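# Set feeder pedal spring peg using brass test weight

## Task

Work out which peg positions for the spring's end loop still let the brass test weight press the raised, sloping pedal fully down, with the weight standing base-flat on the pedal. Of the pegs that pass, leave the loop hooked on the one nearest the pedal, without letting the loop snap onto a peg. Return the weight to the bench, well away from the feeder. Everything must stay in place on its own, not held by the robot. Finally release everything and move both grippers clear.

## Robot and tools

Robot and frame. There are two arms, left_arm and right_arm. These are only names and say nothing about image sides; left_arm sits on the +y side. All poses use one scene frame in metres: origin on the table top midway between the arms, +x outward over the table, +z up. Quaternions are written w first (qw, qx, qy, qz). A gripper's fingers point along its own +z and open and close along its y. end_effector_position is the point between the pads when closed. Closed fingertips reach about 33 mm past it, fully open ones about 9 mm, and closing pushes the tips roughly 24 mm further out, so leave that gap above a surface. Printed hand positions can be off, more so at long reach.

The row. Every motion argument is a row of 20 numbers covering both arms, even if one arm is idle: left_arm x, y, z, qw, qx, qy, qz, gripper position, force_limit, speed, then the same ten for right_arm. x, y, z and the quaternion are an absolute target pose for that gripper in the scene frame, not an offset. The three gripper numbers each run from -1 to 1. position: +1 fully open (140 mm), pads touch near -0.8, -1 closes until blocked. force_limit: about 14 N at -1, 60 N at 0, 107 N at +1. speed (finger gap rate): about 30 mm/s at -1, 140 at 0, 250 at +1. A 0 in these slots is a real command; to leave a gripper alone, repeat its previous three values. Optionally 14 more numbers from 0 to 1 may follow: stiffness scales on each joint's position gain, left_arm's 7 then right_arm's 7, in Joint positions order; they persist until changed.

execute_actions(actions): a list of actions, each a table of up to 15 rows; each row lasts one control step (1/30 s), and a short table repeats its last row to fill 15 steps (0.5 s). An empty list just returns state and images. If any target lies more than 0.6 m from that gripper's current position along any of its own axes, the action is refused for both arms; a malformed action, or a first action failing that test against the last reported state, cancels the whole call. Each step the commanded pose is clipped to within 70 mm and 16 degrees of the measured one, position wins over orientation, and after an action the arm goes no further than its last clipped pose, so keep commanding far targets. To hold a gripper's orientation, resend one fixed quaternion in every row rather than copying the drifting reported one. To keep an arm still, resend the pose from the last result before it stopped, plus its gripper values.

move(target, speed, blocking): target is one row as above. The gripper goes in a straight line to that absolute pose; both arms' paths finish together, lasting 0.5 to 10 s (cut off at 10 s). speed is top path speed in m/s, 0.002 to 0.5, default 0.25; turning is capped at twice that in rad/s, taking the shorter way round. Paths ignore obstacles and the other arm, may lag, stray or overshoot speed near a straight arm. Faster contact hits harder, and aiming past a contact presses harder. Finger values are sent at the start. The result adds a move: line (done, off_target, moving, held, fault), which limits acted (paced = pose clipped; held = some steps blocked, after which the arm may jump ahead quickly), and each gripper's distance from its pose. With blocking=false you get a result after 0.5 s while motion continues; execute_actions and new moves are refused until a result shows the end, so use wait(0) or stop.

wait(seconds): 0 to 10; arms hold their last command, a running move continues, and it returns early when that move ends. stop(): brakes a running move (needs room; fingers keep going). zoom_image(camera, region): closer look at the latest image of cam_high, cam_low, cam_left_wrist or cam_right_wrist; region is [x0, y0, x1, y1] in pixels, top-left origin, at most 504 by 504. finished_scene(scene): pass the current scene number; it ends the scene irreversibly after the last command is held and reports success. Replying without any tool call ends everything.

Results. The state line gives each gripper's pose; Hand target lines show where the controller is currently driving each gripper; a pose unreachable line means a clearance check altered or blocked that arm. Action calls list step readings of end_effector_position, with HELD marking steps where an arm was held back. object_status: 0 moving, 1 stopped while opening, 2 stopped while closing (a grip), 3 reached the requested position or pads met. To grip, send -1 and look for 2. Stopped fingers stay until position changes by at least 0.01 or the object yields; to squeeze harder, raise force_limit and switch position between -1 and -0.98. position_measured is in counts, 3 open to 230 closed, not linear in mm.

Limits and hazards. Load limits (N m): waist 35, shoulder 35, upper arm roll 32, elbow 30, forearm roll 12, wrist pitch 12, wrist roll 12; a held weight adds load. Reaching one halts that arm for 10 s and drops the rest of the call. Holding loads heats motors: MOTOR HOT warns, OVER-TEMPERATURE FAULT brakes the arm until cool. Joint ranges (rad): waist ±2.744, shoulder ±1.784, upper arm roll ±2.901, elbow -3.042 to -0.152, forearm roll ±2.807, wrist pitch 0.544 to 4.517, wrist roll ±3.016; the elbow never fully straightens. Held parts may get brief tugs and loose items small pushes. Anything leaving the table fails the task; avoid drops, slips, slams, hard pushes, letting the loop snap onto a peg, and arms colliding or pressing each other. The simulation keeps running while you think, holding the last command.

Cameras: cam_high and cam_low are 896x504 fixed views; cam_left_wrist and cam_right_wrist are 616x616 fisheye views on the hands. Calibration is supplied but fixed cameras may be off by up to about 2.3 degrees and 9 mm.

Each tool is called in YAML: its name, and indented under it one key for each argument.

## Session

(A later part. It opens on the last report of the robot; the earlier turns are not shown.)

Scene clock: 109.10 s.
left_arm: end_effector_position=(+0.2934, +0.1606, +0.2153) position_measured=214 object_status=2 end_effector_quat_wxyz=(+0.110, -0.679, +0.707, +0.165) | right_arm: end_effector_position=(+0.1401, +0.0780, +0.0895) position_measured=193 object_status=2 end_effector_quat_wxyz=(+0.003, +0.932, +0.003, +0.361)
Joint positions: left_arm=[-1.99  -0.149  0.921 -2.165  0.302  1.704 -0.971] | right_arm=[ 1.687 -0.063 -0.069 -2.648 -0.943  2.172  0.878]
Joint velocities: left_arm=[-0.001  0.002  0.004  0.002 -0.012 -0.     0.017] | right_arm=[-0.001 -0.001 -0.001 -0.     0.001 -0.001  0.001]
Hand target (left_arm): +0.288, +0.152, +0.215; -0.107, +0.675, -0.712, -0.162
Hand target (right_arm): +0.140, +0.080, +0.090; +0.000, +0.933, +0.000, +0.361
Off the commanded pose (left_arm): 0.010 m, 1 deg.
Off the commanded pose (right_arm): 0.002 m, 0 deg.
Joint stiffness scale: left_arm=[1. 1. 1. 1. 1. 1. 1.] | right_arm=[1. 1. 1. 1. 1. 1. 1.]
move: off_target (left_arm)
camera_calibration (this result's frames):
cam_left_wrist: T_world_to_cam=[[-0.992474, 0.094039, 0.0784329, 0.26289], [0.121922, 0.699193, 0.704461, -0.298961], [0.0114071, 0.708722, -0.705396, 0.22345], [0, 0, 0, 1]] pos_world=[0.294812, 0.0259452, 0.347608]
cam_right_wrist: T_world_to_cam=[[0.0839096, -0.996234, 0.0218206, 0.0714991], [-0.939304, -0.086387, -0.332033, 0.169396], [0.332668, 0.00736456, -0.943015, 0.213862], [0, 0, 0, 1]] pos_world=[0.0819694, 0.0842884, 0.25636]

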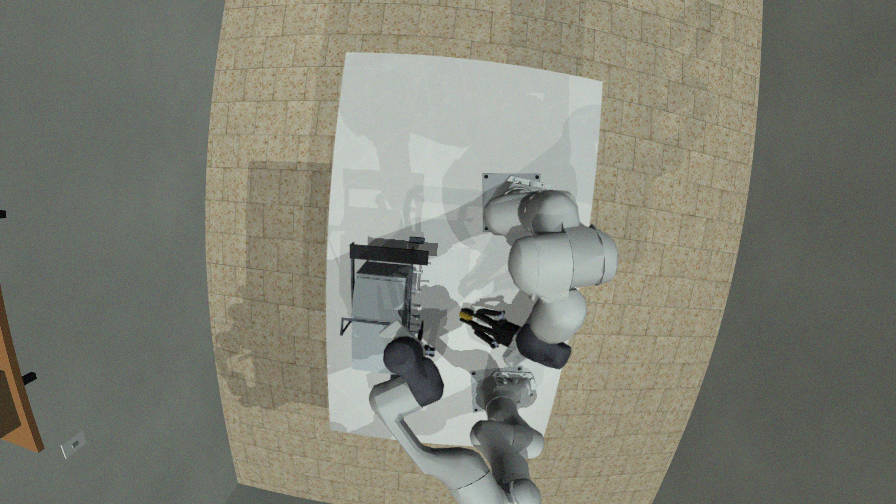

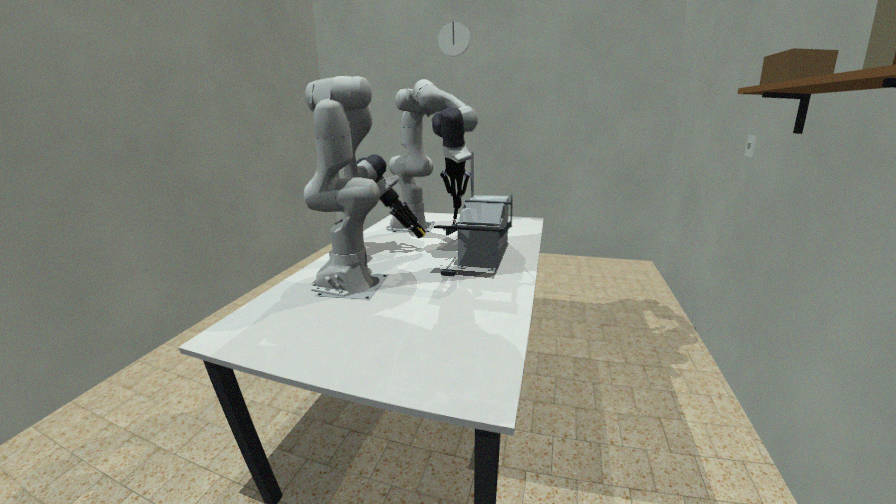

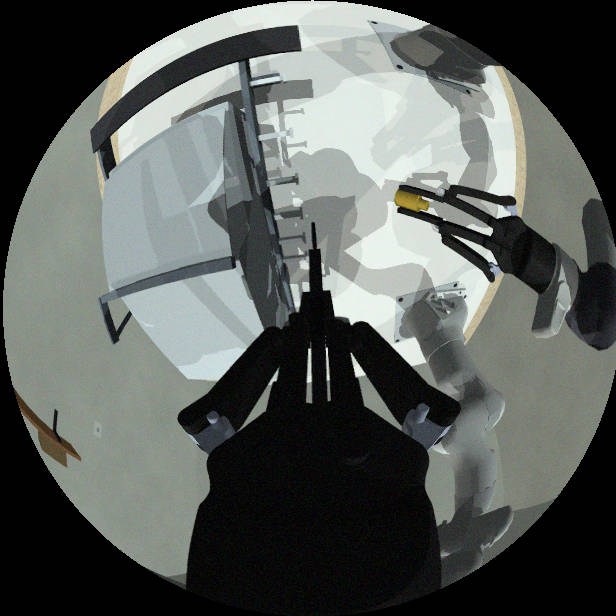

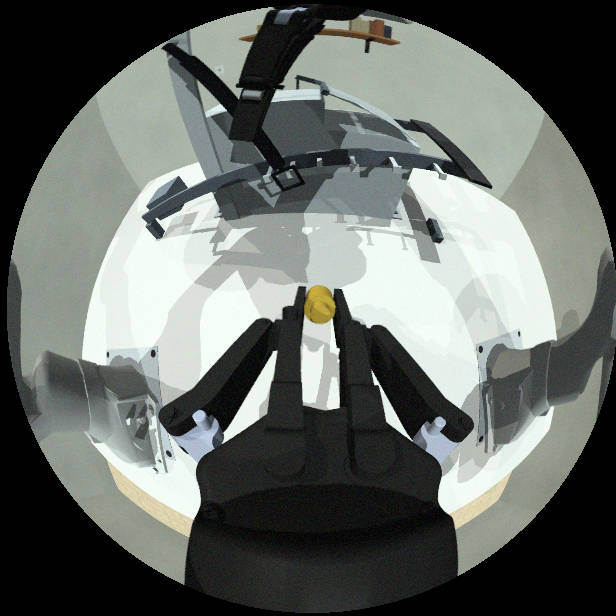

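move:
  target: [0.287,0.150,0.2145,-0.0958,0.6773,-0.7152,-0.1498,-1,0,-0.6,0.14,0.08,0.09,0,0.93,0,0.36,-1,0,-0.5]
  speed: 0.03

zoom_image:
  camera: "cam_right_wrist"
  region: [230,100,380,200]

Scene clock: 111.67 s.
left_arm: end_effector_position=(+0.2924, +0.1559, +0.2157) position_measured=214 object_status=2 end_effector_quat_wxyz=(+0.096, -0.678, +0.713, +0.152) | right_arm: end_effector_position=(+0.1401, +0.0780, +0.0895) position_measured=193 object_status=2 end_effector_quat_wxyz=(+0.003, +0.932, +0.003, +0.361)
Joint positions: left_arm=[-1.988 -0.184  0.919 -2.182  0.305  1.727 -0.97 ] | right_arm=[ 1.687 -0.063 -0.069 -2.648 -0.943  2.172  0.878]
Joint velocities: left_arm=[-0.001 -0.002 -0.001 -0.004  0.001  0.011 -0.004] | right_arm=[ 0.001 -0.    -0.001  0.001  0.    -0.001 -0.001]
Hand target (left_arm): +0.287, +0.150, +0.214; -0.096, +0.676, -0.715, -0.150
Hand target (right_arm): +0.140, +0.080, +0.090; +0.000, +0.933, +0.000, +0.361
Off the commanded pose (left_arm): 0.008 m, 0 deg.
Off the commanded pose (right_arm): 0.002 m, 0 deg.
Joint stiffness scale: left_arm=[1. 1. 1. 1. 1. 1. 1.] | right_arm=[1. 1. 1. 1. 1. 1. 1.]
move: off_target (left_arm)
camera_calibration (this result's frames):
cam_left_wrist: T_world_to_cam=[[-0.991397, 0.104572, 0.078713, 0.260291], [0.130174, 0.725151, 0.676174, -0.29616], [0.0136302, 0.680603, -0.732525, 0.236661], [0, 0, 0, 1]] pos_world=[0.293379, 0.0264688, 0.353128]
cam_right_wrist: T_world_to_cam=[[0.0839088, -0.996235, 0.0217965, 0.0715119], [-0.939303, -0.0863783, -0.332036, 0.169397], [0.332668, 0.00738717, -0.943015, 0.213865], [0, 0, 0, 1]] pos_world=[0.0819683, 0.084295, 0.256364]

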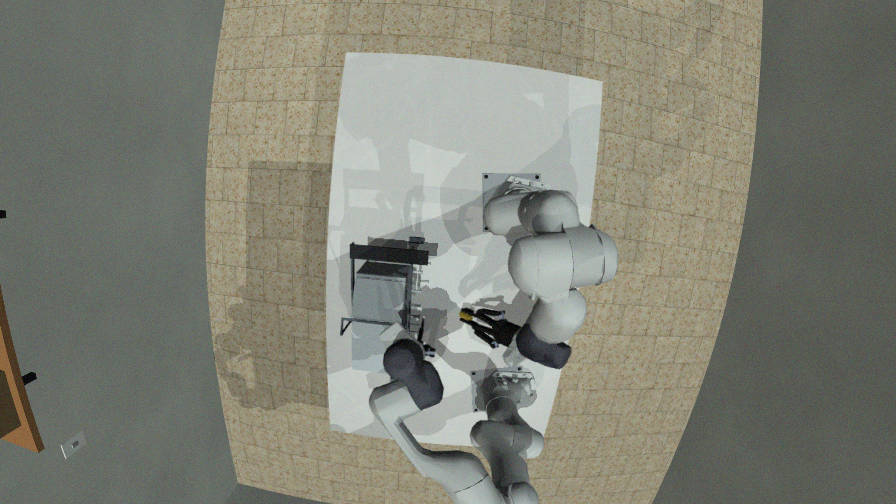

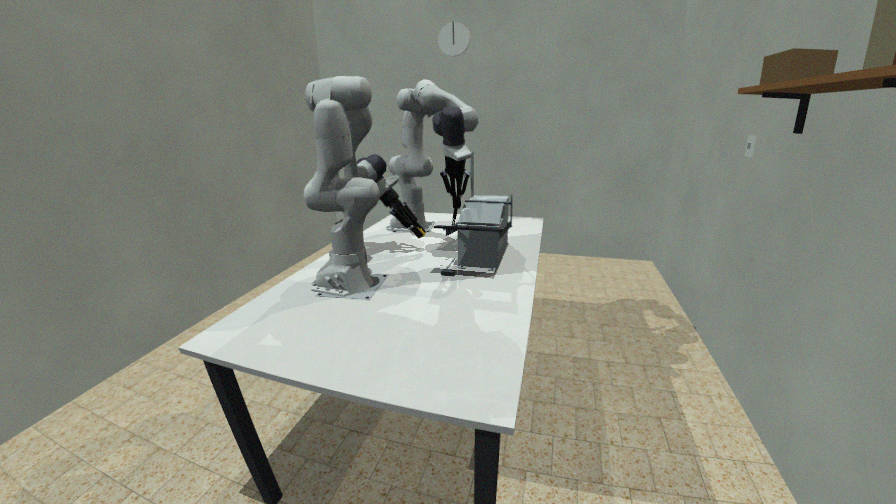

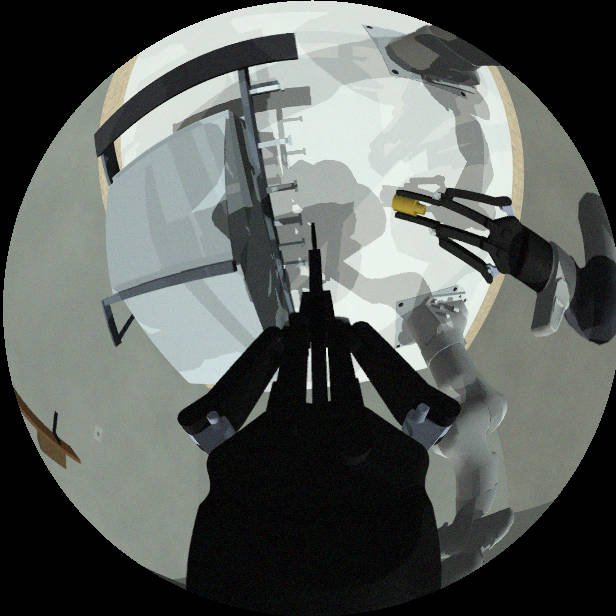

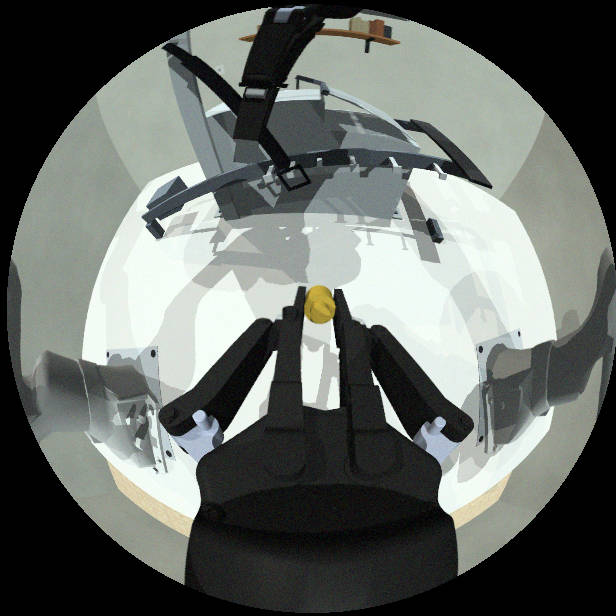

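Region (230, 100, 380, 200) of cam_right_wrist's 616x616 image, scaled by 3.360, with more detail than that image has.

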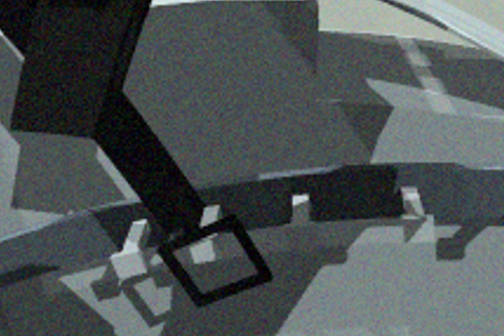

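move:
  target: [0.289,0.153,0.2145,-0.1017,0.6765,-0.7138,-0.156,-1,0,-0.6,0.14,0.08,0.09,0,0.93,0,0.36,-1,0,-0.5]
  speed: 0.03

zoom_image:
  camera: "cam_right_wrist"
  region: [230,100,380,200]

Scene clock: 112.90 s.
left_arm: end_effector_position=(+0.2947, +0.1571, +0.2151) position_measured=214 object_status=2 end_effector_quat_wxyz=(+0.102, -0.679, +0.711, +0.154) | right_arm: end_effector_position=(+0.1401, +0.0780, +0.0895) position_measured=193 object_status=2 end_effector_quat_wxyz=(+0.003, +0.932, +0.003, +0.361)
Joint positions: left_arm=[-1.988 -0.17   0.921 -2.176  0.307  1.724 -0.971] | right_arm=[ 1.687 -0.063 -0.069 -2.648 -0.943  2.172  0.878]
Joint velocities: left_arm=[ 0.001  0.     0.     0.001 -0.    -0.004 -0.001] | right_arm=[-0.001 -0.     0.001 -0.     0.001  0.001  0.   ]
Hand target (left_arm): +0.289, +0.153, +0.215; -0.102, +0.676, -0.713, -0.156
Hand target (right_arm): +0.140, +0.080, +0.090; +0.000, +0.933, +0.000, +0.361
Off the commanded pose (left_arm): 0.007 m, 0 deg.
Off the commanded pose (right_arm): 0.002 m, 0 deg.
Joint stiffness scale: left_arm=[1. 1. 1. 1. 1. 1. 1.] | right_arm=[1. 1. 1. 1. 1. 1. 1.]
move: off_target (left_arm)
camera_calibration (this result's frames):
cam_left_wrist: T_world_to_cam=[[-0.992136, 0.101178, 0.07368, 0.264358], [0.124067, 0.717259, 0.685673, -0.2959], [0.0165277, 0.689422, -0.724171, 0.231305], [0, 0, 0, 1]] pos_world=[0.295168, 0.0260227, 0.350917]
cam_right_wrist: T_world_to_cam=[[0.0839094, -0.996235, 0.0217906, 0.0715159], [-0.939303, -0.0863769, -0.332037, 0.169397], [0.332669, 0.00739308, -0.943015, 0.213865], [0, 0, 0, 1]] pos_world=[0.0819679, 0.0842975, 0.256365]

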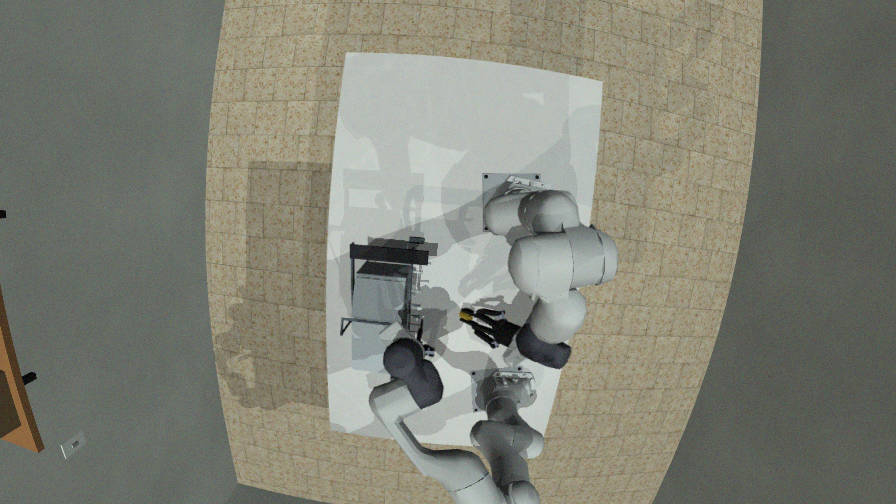

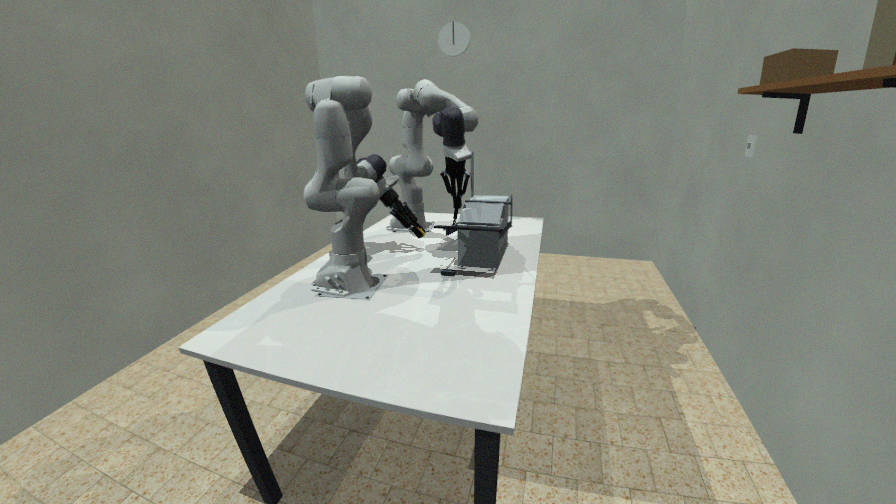

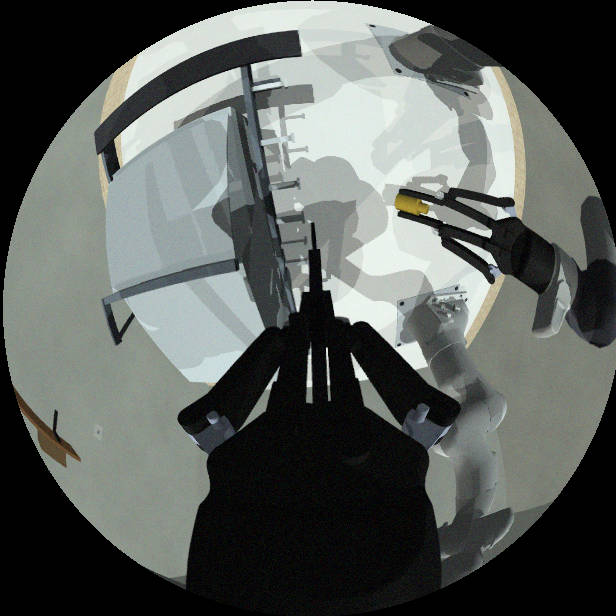

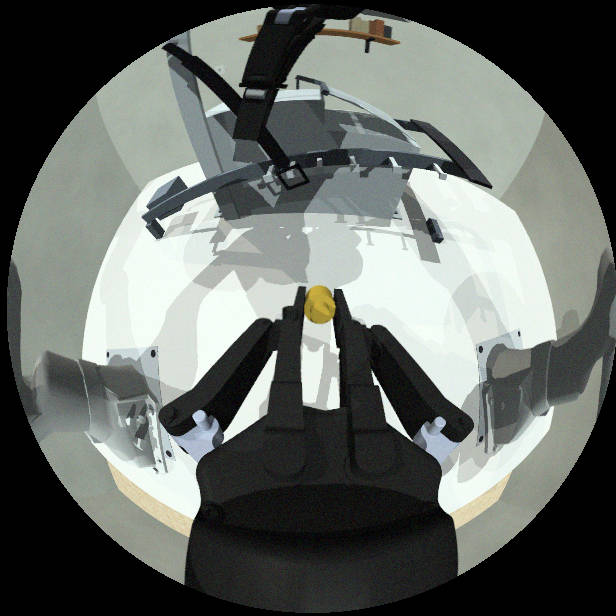

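Region (230, 100, 380, 200) of cam_right_wrist's 616x616 image, scaled by 3.360, with more detail than that image has.

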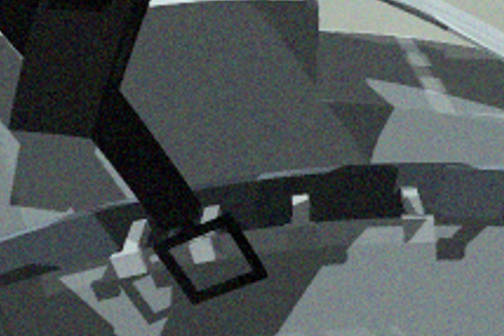

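move:
  target: [0.299,0.156,0.217,-0.115,0.686,-0.7045,-0.142,-1,0,-0.6,0.14,0.08,0.09,0,0.93,0,0.36,-1,0,-0.5]
  speed: 0.015

zoom_image:
  camera: "cam_right_wrist"
  region: [230,100,380,200]

Scene clock: 114.70 s.
left_arm: end_effector_position=(+0.3023, +0.1601, +0.2182) position_measured=214 object_status=2 end_effector_quat_wxyz=(+0.115, -0.685, +0.705, +0.145) | right_arm: end_effector_position=(+0.1401, +0.0781, +0.0895) position_measured=193 object_status=2 end_effector_quat_wxyz=(+0.003, +0.932, +0.003, +0.361)
Joint positions: left_arm=[-1.985 -0.185  0.916 -2.18   0.342  1.728 -1.003] | right_arm=[ 1.687 -0.063 -0.069 -2.648 -0.943  2.172  0.878]
Joint velocities: left_arm=[-0.    -0.001  0.001  0.     0.005  0.002 -0.01 ] | right_arm=[-0.001 -0.     0.     0.002  0.     0.    -0.002]
Hand target (left_arm): +0.299, +0.156, +0.217; -0.115, +0.686, -0.704, -0.142
Hand target (right_arm): +0.140, +0.080, +0.090; +0.000, +0.933, +0.000, +0.361
Off the commanded pose (left_arm): 0.005 m, 0 deg.
Off the commanded pose (right_arm): 0.002 m, 0 deg.
Joint stiffness scale: left_arm=[1. 1. 1. 1. 1. 1. 1.] | right_arm=[1. 1. 1. 1. 1. 1. 1.]
move: off_target (left_arm)
camera_calibration (this result's frames):
cam_left_wrist: T_world_to_cam=[[-0.99514, 0.0898238, 0.0403601, 0.281344], [0.0926546, 0.715256, 0.692693, -0.292862], [0.0333525, 0.693066, -0.720102, 0.224816], [0, 0, 0, 1]] pos_world=[0.299614, 0.0283875, 0.353399]
cam_right_wrist: T_world_to_cam=[[0.0839095, -0.996235, 0.0217878, 0.0715177], [-0.939303, -0.086376, -0.332037, 0.169397], [0.332669, 0.00739574, -0.943015, 0.213865], [0, 0, 0, 1]] pos_world=[0.0819676, 0.0842986, 0.256366]

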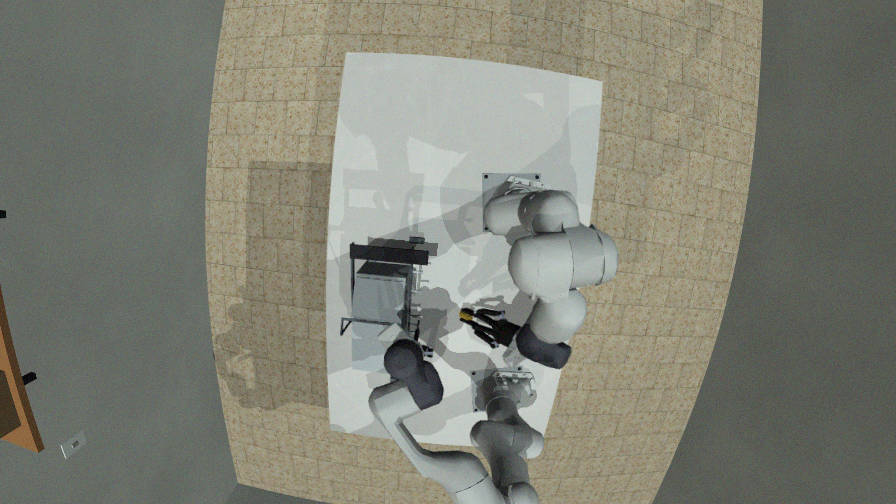

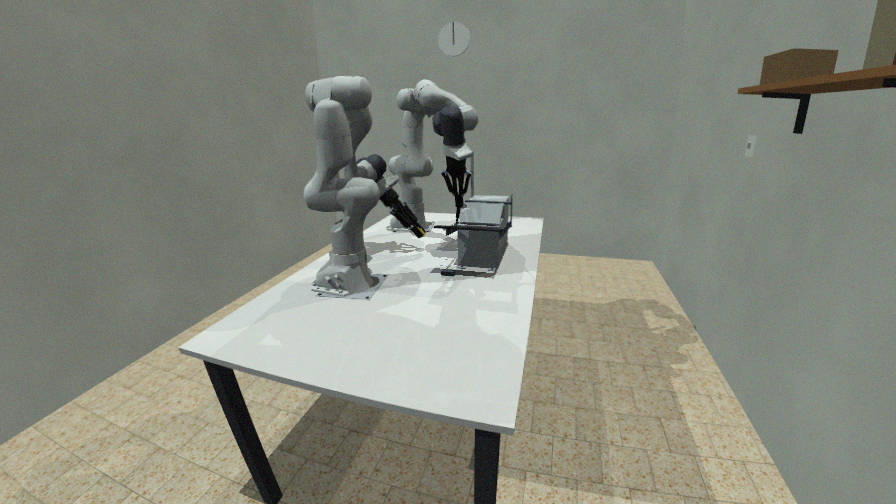

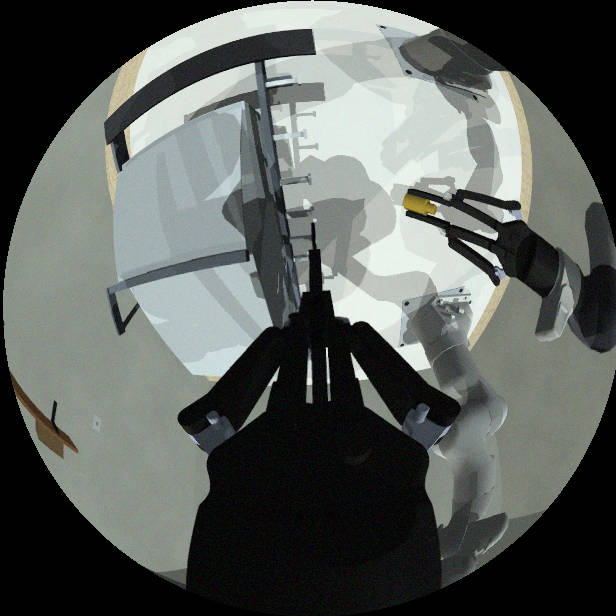

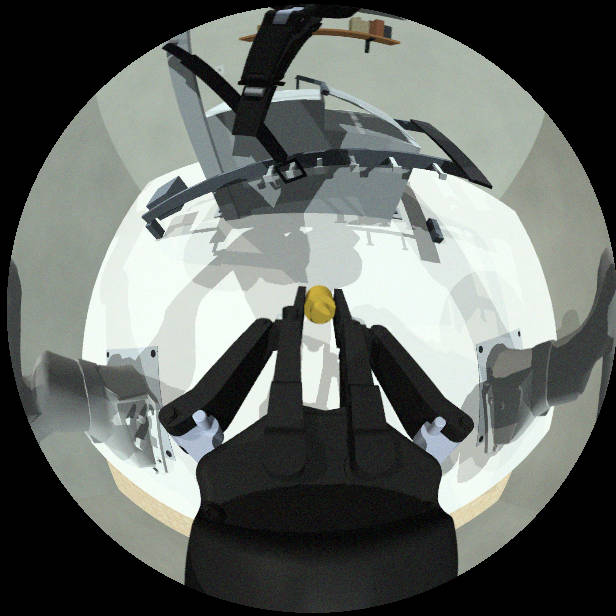

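Region (230, 100, 380, 200) of cam_right_wrist's 616x616 image, scaled by 3.360, with more detail than that image has.

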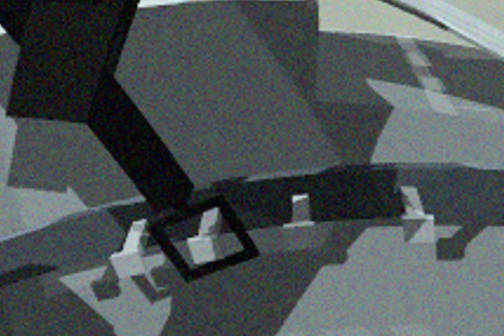

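move:
  target: [0.298,0.155,0.211,-0.115,0.686,-0.7045,-0.142,-1,0,-0.6,0.14,0.08,0.09,0,0.93,0,0.36,-1,0,-0.5]
  speed: 0.012

move:
  target: [0.311,0.155,0.211,-0.1288,0.6953,-0.6953,-0.1288,-1,0,-0.6,0.14,0.08,0.09,0,0.93,0,0.36,-1,0,-0.5]
  speed: 0.012

zoom_image:
  camera: "cam_right_wrist"
  region: [230,100,380,200]

Scene clock: 116.50 s.
left_arm: end_effector_position=(+0.3026, +0.1590, +0.2137) position_measured=214 object_status=2 end_effector_quat_wxyz=(+0.116, -0.685, +0.705, +0.143) | right_arm: end_effector_position=(+0.1401, +0.0781, +0.0895) position_measured=193 object_status=2 end_effector_quat_wxyz=(+0.003, +0.932, +0.003, +0.361)
Joint positions: left_arm=[-1.986 -0.18   0.917 -2.189  0.343  1.744 -1.006] | right_arm=[ 1.687 -0.063 -0.069 -2.648 -0.943  2.172  0.878]
Joint velocities: left_arm=[ 0.001  0.    -0.     0.    -0.002  0.008 -0.002] | right_arm=[ 0.001  0.     0.     0.001  0.003 -0.     0.   ]
Hand target (left_arm): +0.298, +0.155, +0.211; -0.115, +0.686, -0.704, -0.142
Hand target (right_arm): +0.140, +0.080, +0.090; +0.000, +0.933, +0.000, +0.361
Off the commanded pose (left_arm): 0.007 m, 0 deg.
Off the commanded pose (right_arm): 0.002 m, 0 deg.
Joint stiffness scale: left_arm=[1. 1. 1. 1. 1. 1. 1.] | right_arm=[1. 1. 1. 1. 1. 1. 1.]
move: off_target (left_arm)
camera_calibration (this result's frames):
cam_left_wrist: T_world_to_cam=[[-0.99517, 0.0916826, 0.0350993, 0.282775], [0.0903923, 0.71626, 0.691955, -0.288309], [0.0383, 0.691785, -0.721087, 0.221253], [0, 0, 0, 1]] pos_world=[0.298996, 0.0275188, 0.349115]
cam_right_wrist: T_world_to_cam=[[0.0839099, -0.996235, 0.0217803, 0.071522], [-0.939303, -0.0863739, -0.332038, 0.169397], [0.332669, 0.00740297, -0.943015, 0.213866], [0, 0, 0, 1]] pos_world=[0.0819672, 0.084301, 0.256367]

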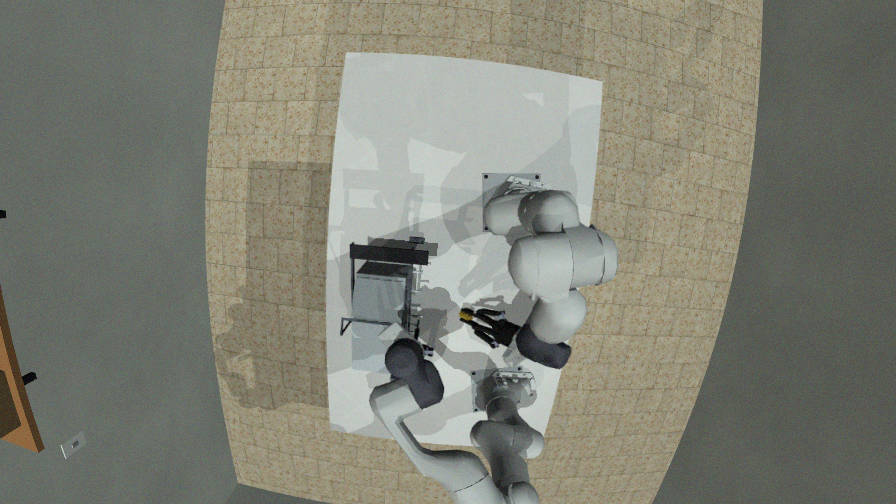

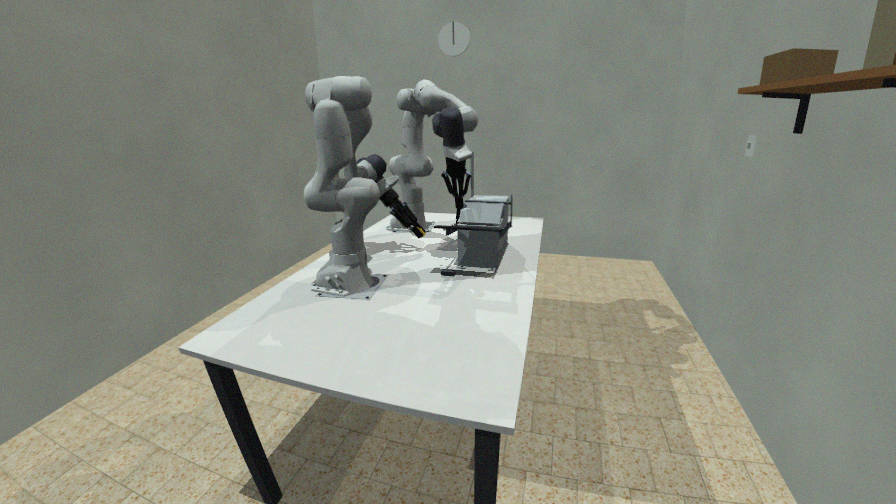

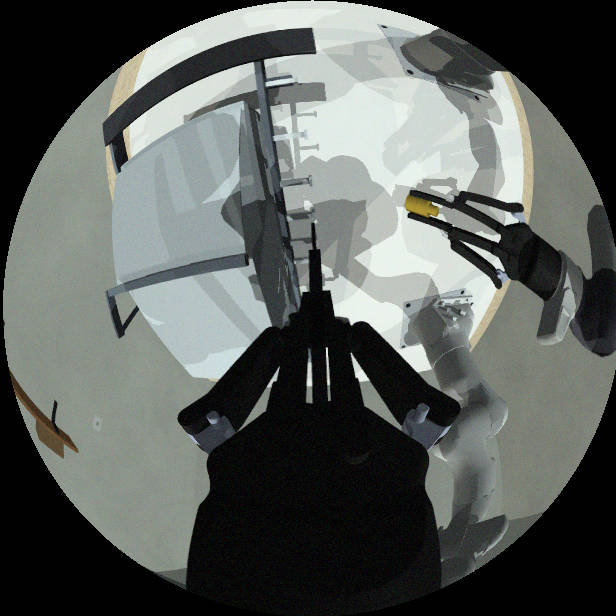

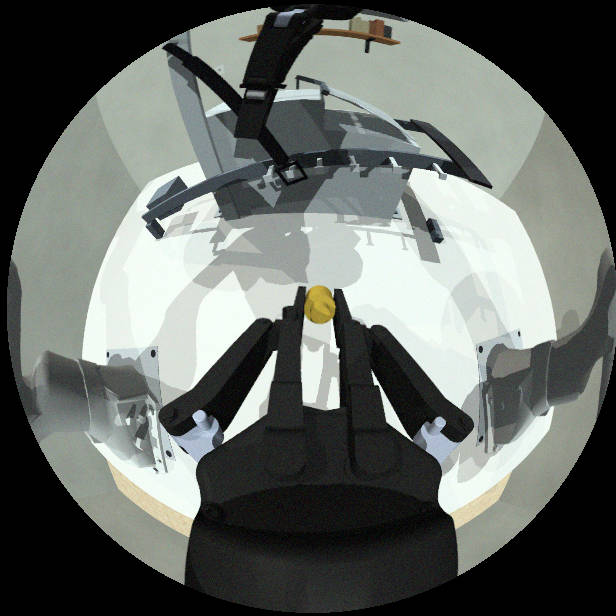

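Scene clock: 118.70 s.
left_arm: end_effector_position=(+0.3113, +0.1576, +0.2125) position_measured=214 object_status=2 end_effector_quat_wxyz=(+0.128, -0.692, +0.698, +0.132) | right_arm: end_effector_position=(+0.1401, +0.0781, +0.0895) position_measured=193 object_status=2 end_effector_quat_wxyz=(+0.003, +0.932, +0.003, +0.361)
Joint positions: left_arm=[-1.984 -0.17   0.917 -2.189  0.36   1.763 -1.032] | right_arm=[ 1.687 -0.063 -0.069 -2.648 -0.943  2.172  0.878]
Joint velocities: left_arm=[-0.001 -0.    -0.     0.     0.003  0.004 -0.006] | right_arm=[-0.    -0.     0.001  0.001 -0.     0.001 -0.001]
Hand target (left_arm): +0.311, +0.155, +0.211; -0.129, +0.695, -0.695, -0.129
Hand target (right_arm): +0.140, +0.080, +0.090; +0.000, +0.933, +0.000, +0.361
Off the commanded pose (left_arm): 0.003 m, 1 deg.
Off the commanded pose (right_arm): 0.002 m, 0 deg.
Joint stiffness scale: left_arm=[1. 1. 1. 1. 1. 1. 1.] | right_arm=[1. 1. 1. 1. 1. 1. 1.]
move: done
camera_calibration (this result's frames):
cam_left_wrist: T_world_to_cam=[[-0.997018, 0.0771534, 0.00153978, 0.301578], [0.0564809, 0.71599, 0.695821, -0.2775], [0.0525825, 0.693834, -0.718213, 0.215662], [0, 0, 0, 1]] pos_world=[0.305012, 0.0257858, 0.347517]
cam_right_wrist: T_world_to_cam=[[0.0839102, -0.996235, 0.0217791, 0.0715232], [-0.939303, -0.0863738, -0.332038, 0.169397], [0.332669, 0.00740416, -0.943014, 0.213866], [0, 0, 0, 1]] pos_world=[0.081967, 0.0843019, 0.256367]

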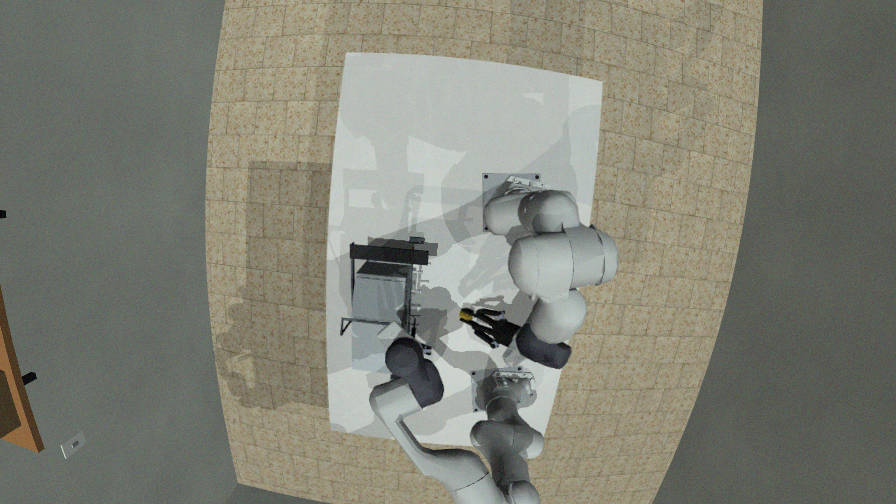

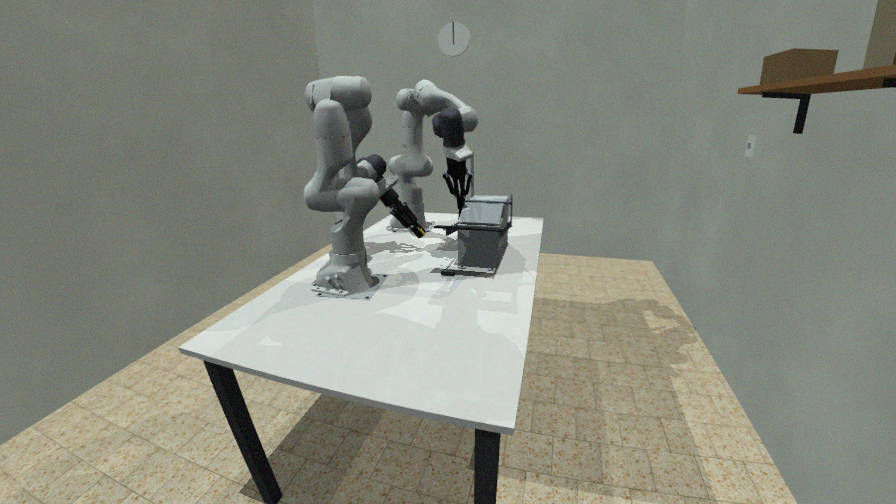

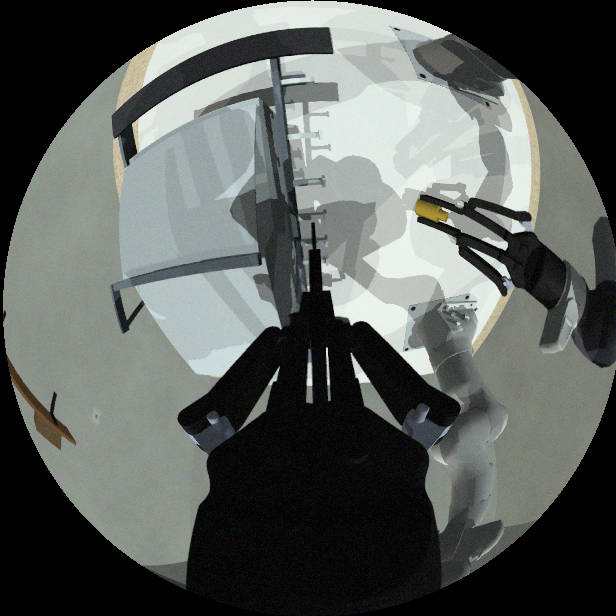

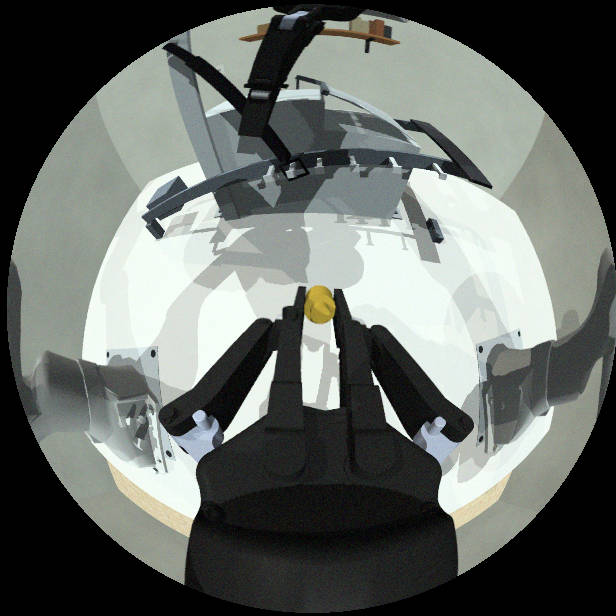

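Region (230, 100, 380, 200) of cam_right_wrist's 616x616 image, scaled by 3.360, with more detail than that image has.

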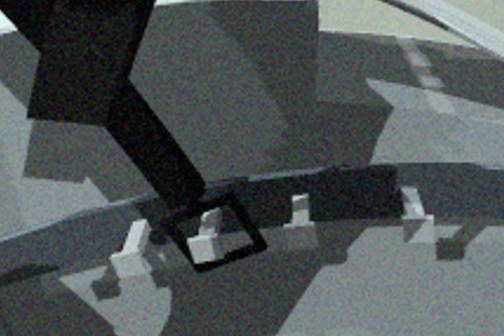

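In. Retract, shifting +y to centre.

move:
  target: [0.311,0.164,0.221,-0.1349,0.694,-0.694,-0.1349,-1,0,-0.6,0.14,0.08,0.09,0,0.93,0,0.36,-1,0,-0.5]
  speed: 0.012

zoom_image:
  camera: "cam_right_wrist"
  region: [230,100,380,200]

Scene clock: 120.03 s.
left_arm: end_effector_position=(+0.3122, +0.1644, +0.2206) position_measured=214 object_status=2 end_effector_quat_wxyz=(+0.134, -0.691, +0.697, +0.135) | right_arm: end_effector_position=(+0.1401, +0.0781, +0.0895) position_measured=193 object_status=2 end_effector_quat_wxyz=(+0.003, +0.932, +0.003, +0.361)
Joint positions: left_arm=[-1.98  -0.191  0.909 -2.184  0.383  1.732 -1.04 ] | right_arm=[ 1.687 -0.063 -0.069 -2.648 -0.943  2.172  0.878]
Joint velocities: left_arm=[ 0.    -0.002 -0.002 -0.     0.006 -0.01  -0.003] | right_arm=[ 0.001 -0.    -0.     0.     0.    -0.    -0.002]
Hand target (left_arm): +0.311, +0.164, +0.221; -0.135, +0.694, -0.694, -0.135
Hand target (right_arm): +0.140, +0.080, +0.090; +0.000, +0.933, +0.000, +0.361
Off the commanded pose (left_arm): 0.001 m, 1 deg.
Off the commanded pose (right_arm): 0.002 m, 0 deg.
Joint stiffness scale: left_arm=[1. 1. 1. 1. 1. 1. 1.] | right_arm=[1. 1. 1. 1. 1. 1. 1.]
move: done
camera_calibration (this result's frames):
cam_left_wrist: T_world_to_cam=[[-0.996927, 0.0783149, -0.00164999, 0.302384], [0.0543485, 0.706704, 0.705419, -0.287983], [0.0564109, 0.703162, -0.708789, 0.211848], [0, 0, 0, 1]] pos_world=[0.305156, 0.030874, 0.353803]
cam_right_wrist: T_world_to_cam=[[0.0839109, -0.996235, 0.0217754, 0.0715252], [-0.939303, -0.0863732, -0.332039, 0.169397], [0.332669, 0.00740796, -0.943014, 0.213866], [0, 0, 0, 1]] pos_world=[0.0819668, 0.084303, 0.256368]

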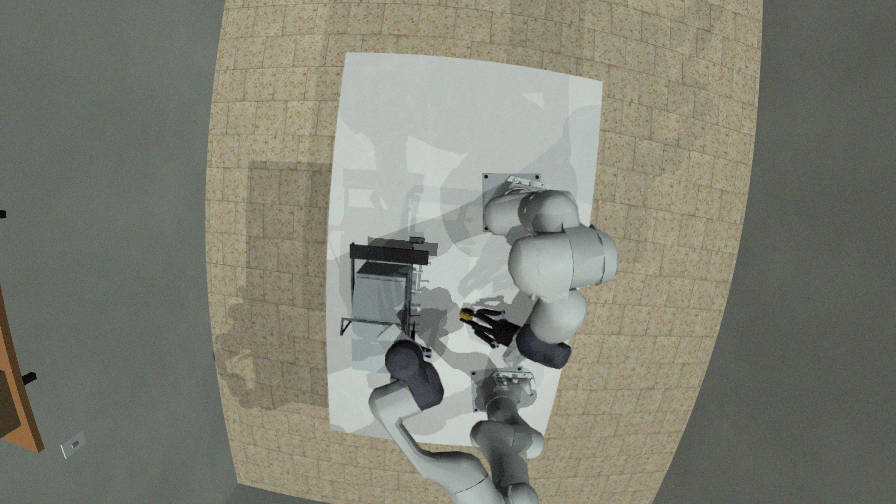

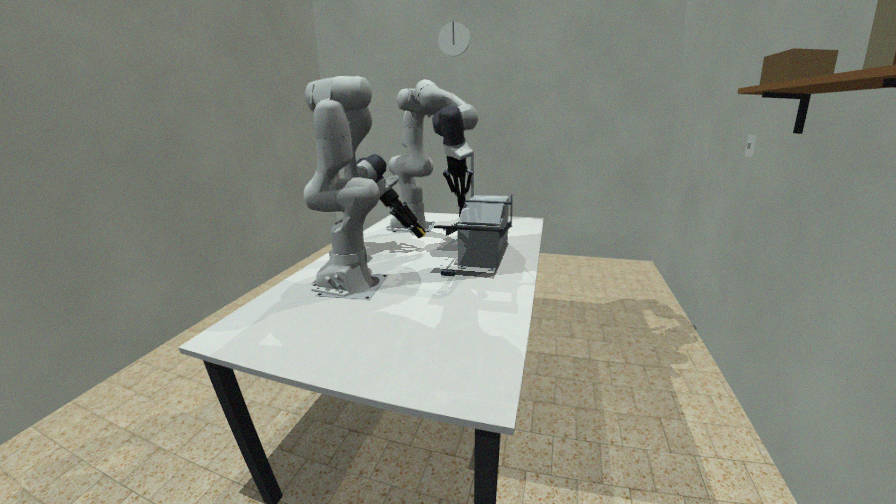

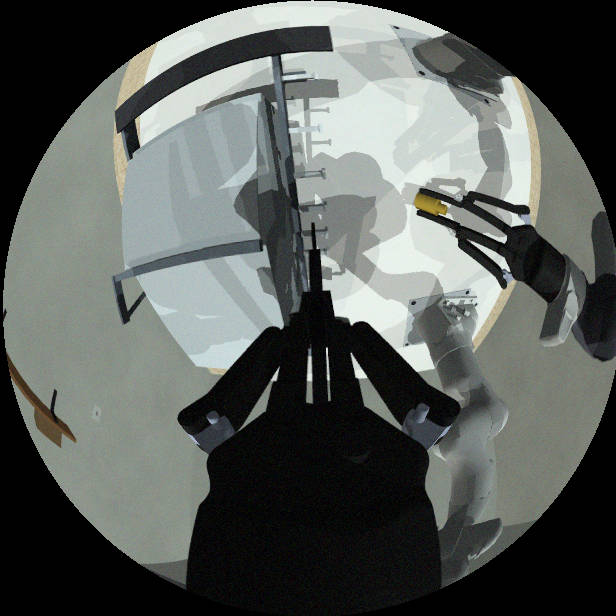

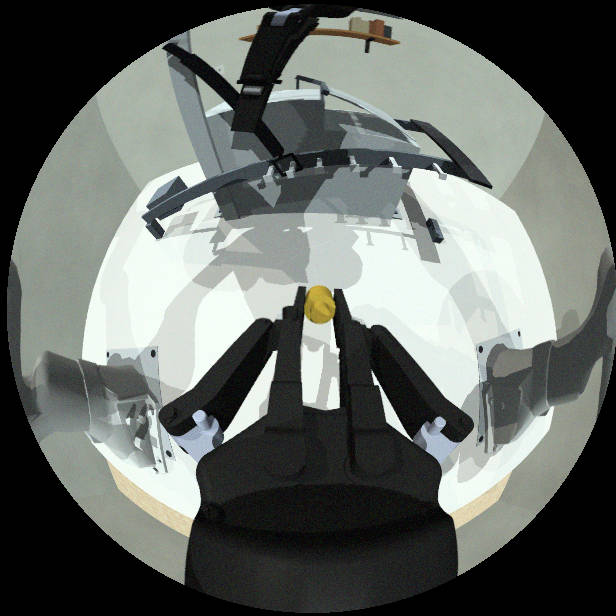

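Region (230, 100, 380, 200) of cam_right_wrist's 616x616 image, scaled by 3.360, with more detail than that image has.

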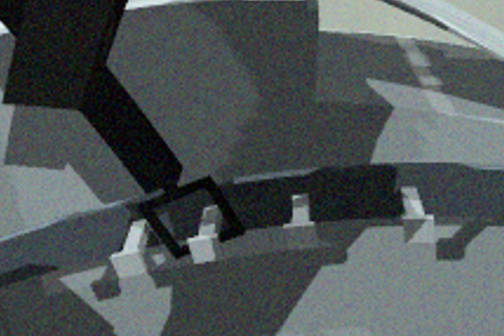

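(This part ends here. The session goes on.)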